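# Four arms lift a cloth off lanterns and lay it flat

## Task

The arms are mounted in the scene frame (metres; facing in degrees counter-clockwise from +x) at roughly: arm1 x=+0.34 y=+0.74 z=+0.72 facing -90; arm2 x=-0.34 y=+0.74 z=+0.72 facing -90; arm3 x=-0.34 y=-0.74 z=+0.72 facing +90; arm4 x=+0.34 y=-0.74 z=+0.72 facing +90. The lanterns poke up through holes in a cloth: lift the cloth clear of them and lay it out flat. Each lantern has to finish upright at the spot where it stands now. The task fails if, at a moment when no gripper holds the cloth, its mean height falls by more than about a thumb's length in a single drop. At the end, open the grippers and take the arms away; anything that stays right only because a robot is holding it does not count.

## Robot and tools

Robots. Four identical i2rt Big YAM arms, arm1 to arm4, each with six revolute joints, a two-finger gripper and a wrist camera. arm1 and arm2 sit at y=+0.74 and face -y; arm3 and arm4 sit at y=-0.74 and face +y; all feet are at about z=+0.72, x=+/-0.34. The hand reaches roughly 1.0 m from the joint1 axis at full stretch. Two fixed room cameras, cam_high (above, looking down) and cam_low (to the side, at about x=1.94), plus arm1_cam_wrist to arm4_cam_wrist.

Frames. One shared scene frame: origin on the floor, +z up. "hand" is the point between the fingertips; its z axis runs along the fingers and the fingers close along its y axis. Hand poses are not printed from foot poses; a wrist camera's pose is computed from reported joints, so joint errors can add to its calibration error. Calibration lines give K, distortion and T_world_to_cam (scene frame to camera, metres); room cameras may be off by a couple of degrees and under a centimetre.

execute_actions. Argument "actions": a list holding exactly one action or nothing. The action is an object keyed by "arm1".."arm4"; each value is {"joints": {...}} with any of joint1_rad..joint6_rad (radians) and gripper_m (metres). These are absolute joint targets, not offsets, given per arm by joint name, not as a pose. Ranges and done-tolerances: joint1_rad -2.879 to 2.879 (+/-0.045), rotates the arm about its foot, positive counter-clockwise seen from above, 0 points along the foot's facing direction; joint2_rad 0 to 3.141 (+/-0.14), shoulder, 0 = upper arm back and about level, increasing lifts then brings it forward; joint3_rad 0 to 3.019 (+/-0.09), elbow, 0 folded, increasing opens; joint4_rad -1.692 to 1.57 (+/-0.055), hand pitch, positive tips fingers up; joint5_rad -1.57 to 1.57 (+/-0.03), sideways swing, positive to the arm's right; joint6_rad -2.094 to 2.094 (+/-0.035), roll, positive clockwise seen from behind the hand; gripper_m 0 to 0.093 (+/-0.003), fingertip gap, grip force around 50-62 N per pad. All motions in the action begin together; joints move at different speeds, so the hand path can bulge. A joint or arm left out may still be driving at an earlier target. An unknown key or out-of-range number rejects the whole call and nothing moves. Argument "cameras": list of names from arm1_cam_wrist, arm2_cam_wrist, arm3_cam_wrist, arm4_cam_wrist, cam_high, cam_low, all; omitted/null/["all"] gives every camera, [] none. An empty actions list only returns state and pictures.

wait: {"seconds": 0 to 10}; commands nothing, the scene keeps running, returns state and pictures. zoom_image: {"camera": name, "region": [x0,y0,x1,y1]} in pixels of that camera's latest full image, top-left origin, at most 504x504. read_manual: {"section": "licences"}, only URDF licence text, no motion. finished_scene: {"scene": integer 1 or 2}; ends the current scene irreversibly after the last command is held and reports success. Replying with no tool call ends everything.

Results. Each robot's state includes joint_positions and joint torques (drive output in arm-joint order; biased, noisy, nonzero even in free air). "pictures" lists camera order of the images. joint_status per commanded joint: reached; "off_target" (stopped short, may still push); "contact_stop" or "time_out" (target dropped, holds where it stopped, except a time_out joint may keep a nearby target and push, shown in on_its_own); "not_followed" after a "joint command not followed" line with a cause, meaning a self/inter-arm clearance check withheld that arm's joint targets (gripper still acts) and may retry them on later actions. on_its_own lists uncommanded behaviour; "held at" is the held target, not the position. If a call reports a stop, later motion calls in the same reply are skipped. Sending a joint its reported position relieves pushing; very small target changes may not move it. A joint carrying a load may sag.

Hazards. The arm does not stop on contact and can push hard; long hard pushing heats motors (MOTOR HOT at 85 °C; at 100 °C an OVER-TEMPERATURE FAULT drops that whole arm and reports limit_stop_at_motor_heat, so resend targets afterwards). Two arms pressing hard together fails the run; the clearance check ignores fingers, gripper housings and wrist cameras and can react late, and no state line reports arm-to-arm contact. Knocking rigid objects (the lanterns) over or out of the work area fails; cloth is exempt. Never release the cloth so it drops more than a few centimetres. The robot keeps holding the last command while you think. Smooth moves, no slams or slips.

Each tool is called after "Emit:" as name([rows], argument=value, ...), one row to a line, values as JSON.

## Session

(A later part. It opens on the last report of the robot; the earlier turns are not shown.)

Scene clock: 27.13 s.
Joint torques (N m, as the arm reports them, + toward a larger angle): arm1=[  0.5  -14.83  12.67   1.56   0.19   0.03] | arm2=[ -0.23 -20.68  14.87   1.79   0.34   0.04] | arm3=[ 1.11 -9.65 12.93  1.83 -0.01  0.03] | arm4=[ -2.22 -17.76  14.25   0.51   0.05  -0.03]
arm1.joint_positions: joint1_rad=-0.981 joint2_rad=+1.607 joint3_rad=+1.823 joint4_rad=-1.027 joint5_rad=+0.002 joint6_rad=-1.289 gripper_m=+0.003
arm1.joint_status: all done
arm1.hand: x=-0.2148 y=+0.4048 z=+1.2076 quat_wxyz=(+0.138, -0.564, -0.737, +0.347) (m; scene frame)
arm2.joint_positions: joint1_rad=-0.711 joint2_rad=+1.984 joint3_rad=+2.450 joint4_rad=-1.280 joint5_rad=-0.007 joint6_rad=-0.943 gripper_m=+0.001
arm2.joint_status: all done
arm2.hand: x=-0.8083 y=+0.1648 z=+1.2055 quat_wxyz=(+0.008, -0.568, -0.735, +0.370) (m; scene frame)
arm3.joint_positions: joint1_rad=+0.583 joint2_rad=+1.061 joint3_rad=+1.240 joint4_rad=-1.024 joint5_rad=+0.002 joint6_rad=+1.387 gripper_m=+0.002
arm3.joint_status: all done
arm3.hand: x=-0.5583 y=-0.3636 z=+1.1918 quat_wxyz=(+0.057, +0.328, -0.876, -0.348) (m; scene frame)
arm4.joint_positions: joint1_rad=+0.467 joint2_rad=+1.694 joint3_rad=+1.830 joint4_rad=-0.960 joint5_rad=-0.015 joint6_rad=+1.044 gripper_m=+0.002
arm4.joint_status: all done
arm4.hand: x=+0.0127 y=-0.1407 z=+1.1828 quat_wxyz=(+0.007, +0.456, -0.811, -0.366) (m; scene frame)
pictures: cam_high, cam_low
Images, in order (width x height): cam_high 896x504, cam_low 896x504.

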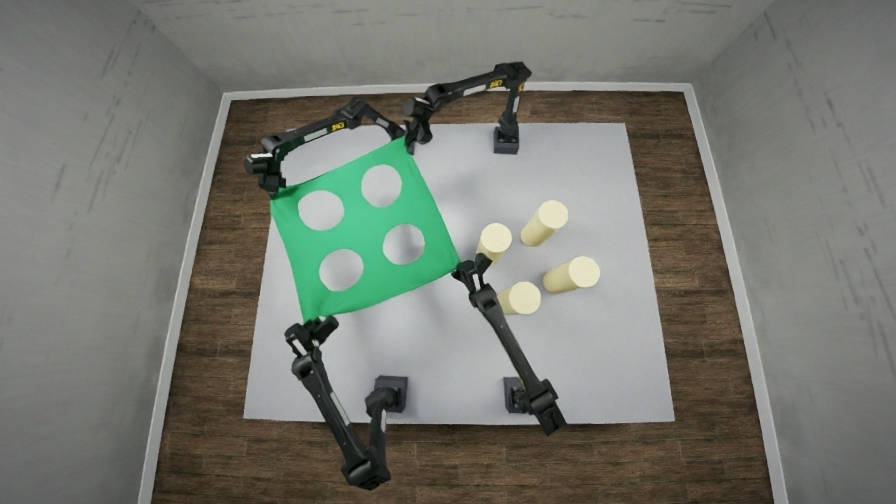

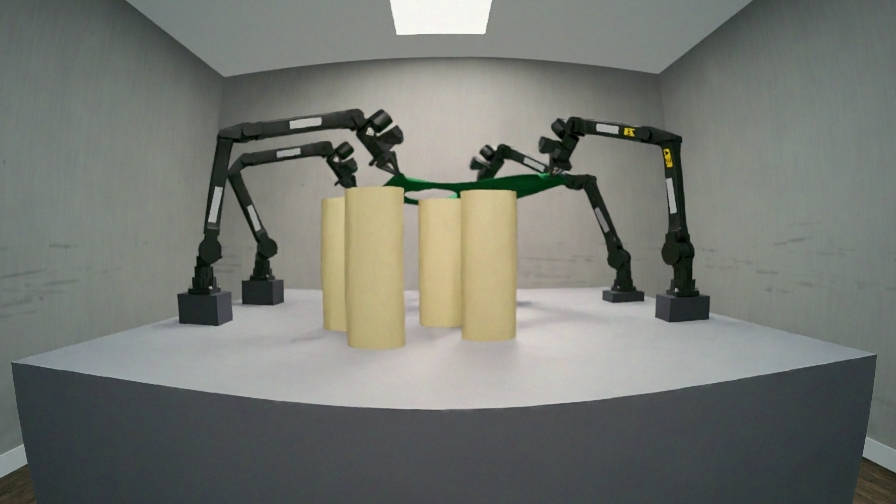

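Emit:
execute_actions([
  {"arm1":{"joints":{"joint2_rad":1.76,"joint3_rad":1.444,"joint4_rad":-0.734,"joint6_rad":-1.45}},"arm2":{"joints":{"joint2_rad":2.013,"joint3_rad":1.906,"joint4_rad":-0.943,"joint6_rad":-1.05}},"arm3":{"joints":{"joint2_rad":1.249,"joint3_rad":0.808,"joint4_rad":-0.609,"joint6_rad":1.6}},"arm4":{"joints":{"joint2_rad":1.87,"joint3_rad":1.55,"joint4_rad":-0.76,"joint6_rad":1.2}}},
], cameras=["cam_high"])

Emit:
execute_actions([
  {"arm1":{"joints":{"joint2_rad":2.056,"joint3_rad":1.356,"joint4_rad":-0.49}},"arm2":{"joints":{"joint1_rad":-0.745,"joint2_rad":2.245,"joint3_rad":1.826,"joint4_rad":-0.77}},"arm3":{"joints":{"joint2_rad":1.686,"joint3_rad":0.674,"joint4_rad":-0.18}},"arm4":{"joints":{"joint1_rad":0.44,"joint2_rad":2.135,"joint3_rad":1.462,"joint4_rad":-0.515}}},
], cameras=[])

Emit:
execute_actions([
  {"arm1":{"joints":{"gripper_m":0.06}},"arm2":{"joints":{"gripper_m":0.06}},"arm3":{"joints":{"gripper_m":0.06}},"arm4":{"joints":{"gripper_m":0.06}}},
], cameras=[])

Emit:
execute_actions([
  {"arm1":{"joints":{"joint2_rad":1.2}},"arm2":{"joints":{"joint1_rad":-1.1,"joint2_rad":1.5}},"arm3":{"joints":{"joint2_rad":0.8}},"arm4":{"joints":{"joint2_rad":1.2}}},
], cameras=["cam_high","cam_low"])

Scene clock: 29.33 s.
Joint torques (N m, as the arm reports them, + toward a larger angle): arm1=[ -0.03 -16.11   8.98   1.64   0.31   0.01] | arm2=[ -0.61 -22.33  13.19   1.91   0.32   0.01] | arm3=[  1.22 -12.5    8.45   1.29  -0.02   0.03] | arm4=[ -2.01 -17.67  10.79   0.89   0.07  -0.03]
arm1.joint_positions: joint1_rad=-0.975 joint2_rad=+1.756 joint3_rad=+1.438 joint4_rad=-0.745 joint5_rad=-0.002 joint6_rad=-1.437 gripper_m=+0.003
arm1.joint_status: all done
arm1.hand: x=-0.2097 y=+0.4041 z=+0.9531 quat_wxyz=(+0.110, -0.527, -0.811, +0.228) (m; scene frame)
arm2.joint_positions: joint1_rad=-0.711 joint2_rad=+2.019 joint3_rad=+1.880 joint4_rad=-0.959 joint5_rad=-0.007 joint6_rad=-1.041 gripper_m=+0.001
arm2.joint_status: all done
arm2.hand: x=-0.8033 y=+0.1709 z=+0.9338 quat_wxyz=(+0.015, -0.556, -0.797, +0.235) (m; scene frame)
arm3.joint_positions: joint1_rad=+0.583 joint2_rad=+1.273 joint3_rad=+0.804 joint4_rad=-0.622 joint5_rad=+0.003 joint6_rad=+1.590 gripper_m=+0.002
arm3.joint_status: all done
arm3.hand: x=-0.5532 y=-0.3686 z=+0.9351 quat_wxyz=(+0.059, +0.247, -0.940, -0.227) (m; scene frame)
arm4.joint_positions: joint1_rad=+0.467 joint2_rad=+1.877 joint3_rad=+1.524 joint4_rad=-0.769 joint5_rad=-0.015 joint6_rad=+1.195 gripper_m=+0.002
arm4.joint_status: all done
arm4.hand: x=+0.0172 y=-0.1553 z=+0.9306 quat_wxyz=(+0.027, +0.412, -0.883, -0.222) (m; scene frame)
pictures: cam_high
Images, in order (width x height): cam_high 896x504.

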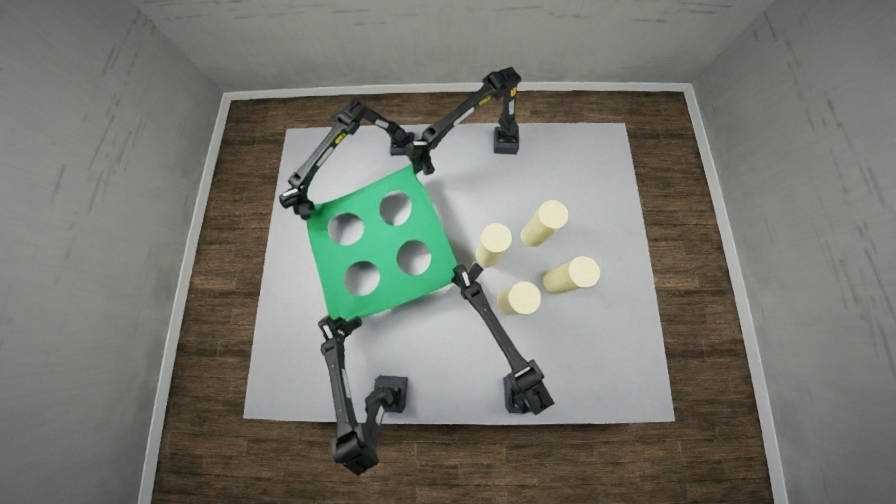

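Scene clock: 30.70 s.
Joint torques (N m, as the arm reports them, + toward a larger angle): arm1=[ -0.68 -17.27   7.15   1.12   0.28   0.02] | arm2=[ -1.18 -22.78  10.67   1.27   0.43   0.02] | arm3=[  1.04 -11.52   4.57   1.01  -0.01   0.01] | arm4=[ -2.37 -19.6    8.04   0.61   0.08  -0.04]
arm1.joint_positions: joint1_rad=-0.975 joint2_rad=+2.041 joint3_rad=+1.352 joint4_rad=-0.494 joint5_rad=-0.001 joint6_rad=-1.439 gripper_m=+0.003
arm1.joint_status: all done
arm1.hand: x=-0.2118 y=+0.4039 z=+0.7639 quat_wxyz=(+0.085, -0.533, -0.823, +0.175) (m; scene frame)
arm2.joint_positions: joint1_rad=-0.716 joint2_rad=+2.233 joint3_rad=+1.816 joint4_rad=-0.775 joint5_rad=-0.010 joint6_rad=-1.042 gripper_m=+0.001
arm2.joint_status: all done
arm2.hand: x=-0.8128 y=+0.1639 z=+0.7674 quat_wxyz=(+0.011, -0.563, -0.805, +0.190) (m; scene frame)
arm3.joint_positions: joint1_rad=+0.583 joint2_rad=+1.676 joint3_rad=+0.683 joint4_rad=-0.192 joint5_rad=+0.003 joint6_rad=+1.591 gripper_m=+0.002
arm3.joint_status: all done
arm3.hand: x=-0.5519 y=-0.3686 z=+0.7656 quat_wxyz=(+0.047, +0.249, -0.950, -0.183) (m; scene frame)
arm4.joint_positions: joint1_rad=+0.451 joint2_rad=+2.144 joint3_rad=+1.452 joint4_rad=-0.520 joint5_rad=-0.015 joint6_rad=+1.197 gripper_m=+0.002
arm4.joint_status: all done
arm4.hand: x=+0.0249 y=-0.1517 z=+0.7512 quat_wxyz=(+0.023, +0.408, -0.895, -0.178) (m; scene frame)
pictures: none
No camera images: the call's "cameras" was empty. Leave "cameras" out to get every camera's image.

Scene clock: 31.43 s.
Joint torques (N m, as the arm reports them, + toward a larger angle): arm1=[  0.09 -17.14   7.22   1.07   0.18  -0.01] | arm2=[  0.42 -22.73  10.73   1.27   0.12   0.02] | arm3=[  1.17 -11.68   4.96   1.01  -0.02   0.02] | arm4=[ -2.17 -19.61   7.98   0.62   0.08  -0.04]
arm1.joint_positions: joint1_rad=-0.980 joint2_rad=+2.041 joint3_rad=+1.352 joint4_rad=-0.494 joint5_rad=+0.002 joint6_rad=-1.439 gripper_m=+0.060
arm1.joint_status: all done
arm1.hand: x=-0.2139 y=+0.4073 z=+0.7639 quat_wxyz=(+0.087, -0.536, -0.822, +0.174) (m; scene frame)
arm2.joint_positions: joint1_rad=-0.740 joint2_rad=+2.233 joint3_rad=+1.816 joint4_rad=-0.775 joint5_rad=-0.001 joint6_rad=-1.042 gripper_m=+0.060
arm2.joint_status: all done
arm2.hand: x=-0.8277 y=+0.1766 z=+0.7674 quat_wxyz=(+0.017, -0.573, -0.797, +0.189) (m; scene frame)
arm3.joint_positions: joint1_rad=+0.583 joint2_rad=+1.676 joint3_rad=+0.677 joint4_rad=-0.192 joint5_rad=+0.003 joint6_rad=+1.591 gripper_m=+0.060
arm3.joint_status: all done
arm3.hand: x=-0.5503 y=-0.3714 z=+0.7640 quat_wxyz=(+0.046, +0.249, -0.950, -0.180) (m; scene frame)
arm4.joint_positions: joint1_rad=+0.448 joint2_rad=+2.144 joint3_rad=+1.452 joint4_rad=-0.520 joint5_rad=-0.015 joint6_rad=+1.197 gripper_m=+0.060
arm4.joint_status: all done
arm4.hand: x=+0.0263 y=-0.1510 z=+0.7512 quat_wxyz=(+0.023, +0.407, -0.896, -0.178) (m; scene frame)
pictures: none
No camera images: the call's "cameras" was empty. Leave "cameras" out to get every camera's image.

Scene clock: 33.53 s.
Joint torques (N m, as the arm reports them, + toward a larger angle): arm1=[ 0.24 -8.3  10.03  2.07  0.22  0.04] | arm2=[  0.23 -15.69  12.57   2.07   0.05   0.06] | arm3=[ 1.03 -4.43 10.08  2.09 -0.06 -0.05] | arm4=[-2.36 -7.81 10.82  1.45  0.01 -0.09]
arm1.joint_positions: joint1_rad=-0.980 joint2_rad=+1.198 joint3_rad=+1.350 joint4_rad=-0.494 joint5_rad=+0.002 joint6_rad=-1.439 gripper_m=+0.060
arm1.joint_status: all done
arm1.hand: x=-0.1379 y=+0.4510 z=+1.2805 quat_wxyz=(+0.252, -0.445, -0.683, +0.521) (m; scene frame)
arm2.joint_positions: joint1_rad=-1.094 joint2_rad=+1.504 joint3_rad=+1.811 joint4_rad=-0.772 joint5_rad=+0.002 joint6_rad=-1.043 gripper_m=+0.060
arm2.joint_status: all done
arm2.hand: x=-0.9040 y=+0.4318 z=+1.2801 quat_wxyz=(+0.142, -0.611, -0.592, +0.507) (m; scene frame)
arm3.joint_positions: joint1_rad=+0.583 joint2_rad=+0.804 joint3_rad=+0.668 joint4_rad=-0.192 joint5_rad=+0.003 joint6_rad=+1.591 gripper_m=+0.060
arm3.joint_status: all done
arm3.hand: x=-0.5495 y=-0.3775 z=+1.1329 quat_wxyz=(+0.154, +0.207, -0.788, -0.559) (m; scene frame)
arm4.joint_positions: joint1_rad=+0.448 joint2_rad=+1.204 joint3_rad=+1.448 joint4_rad=-0.520 joint5_rad=-0.015 joint6_rad=+1.197 gripper_m=+0.060
arm4.joint_status: all done
arm4.hand: x=+0.0828 y=-0.2445 z=+1.3467 quat_wxyz=(+0.042, +0.330, -0.725, -0.602) (m; scene frame)
pictures: cam_high, cam_low
Images, in order (width x height): cam_high 896x504, cam_low 896x504.

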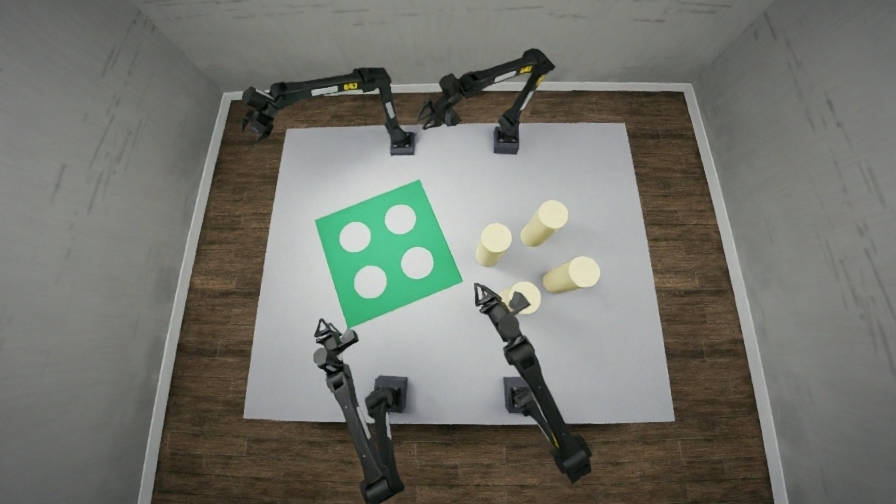

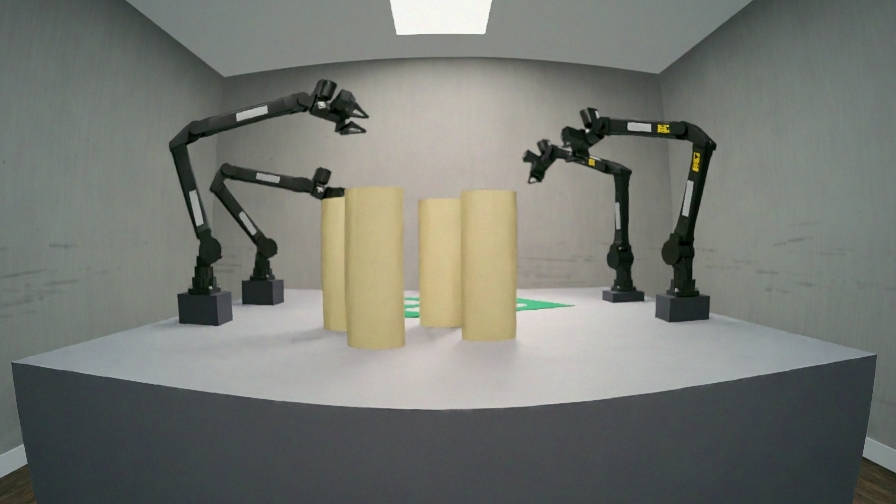

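Emit:
finished_scene(scene=1)

The scene is finished: the task was done.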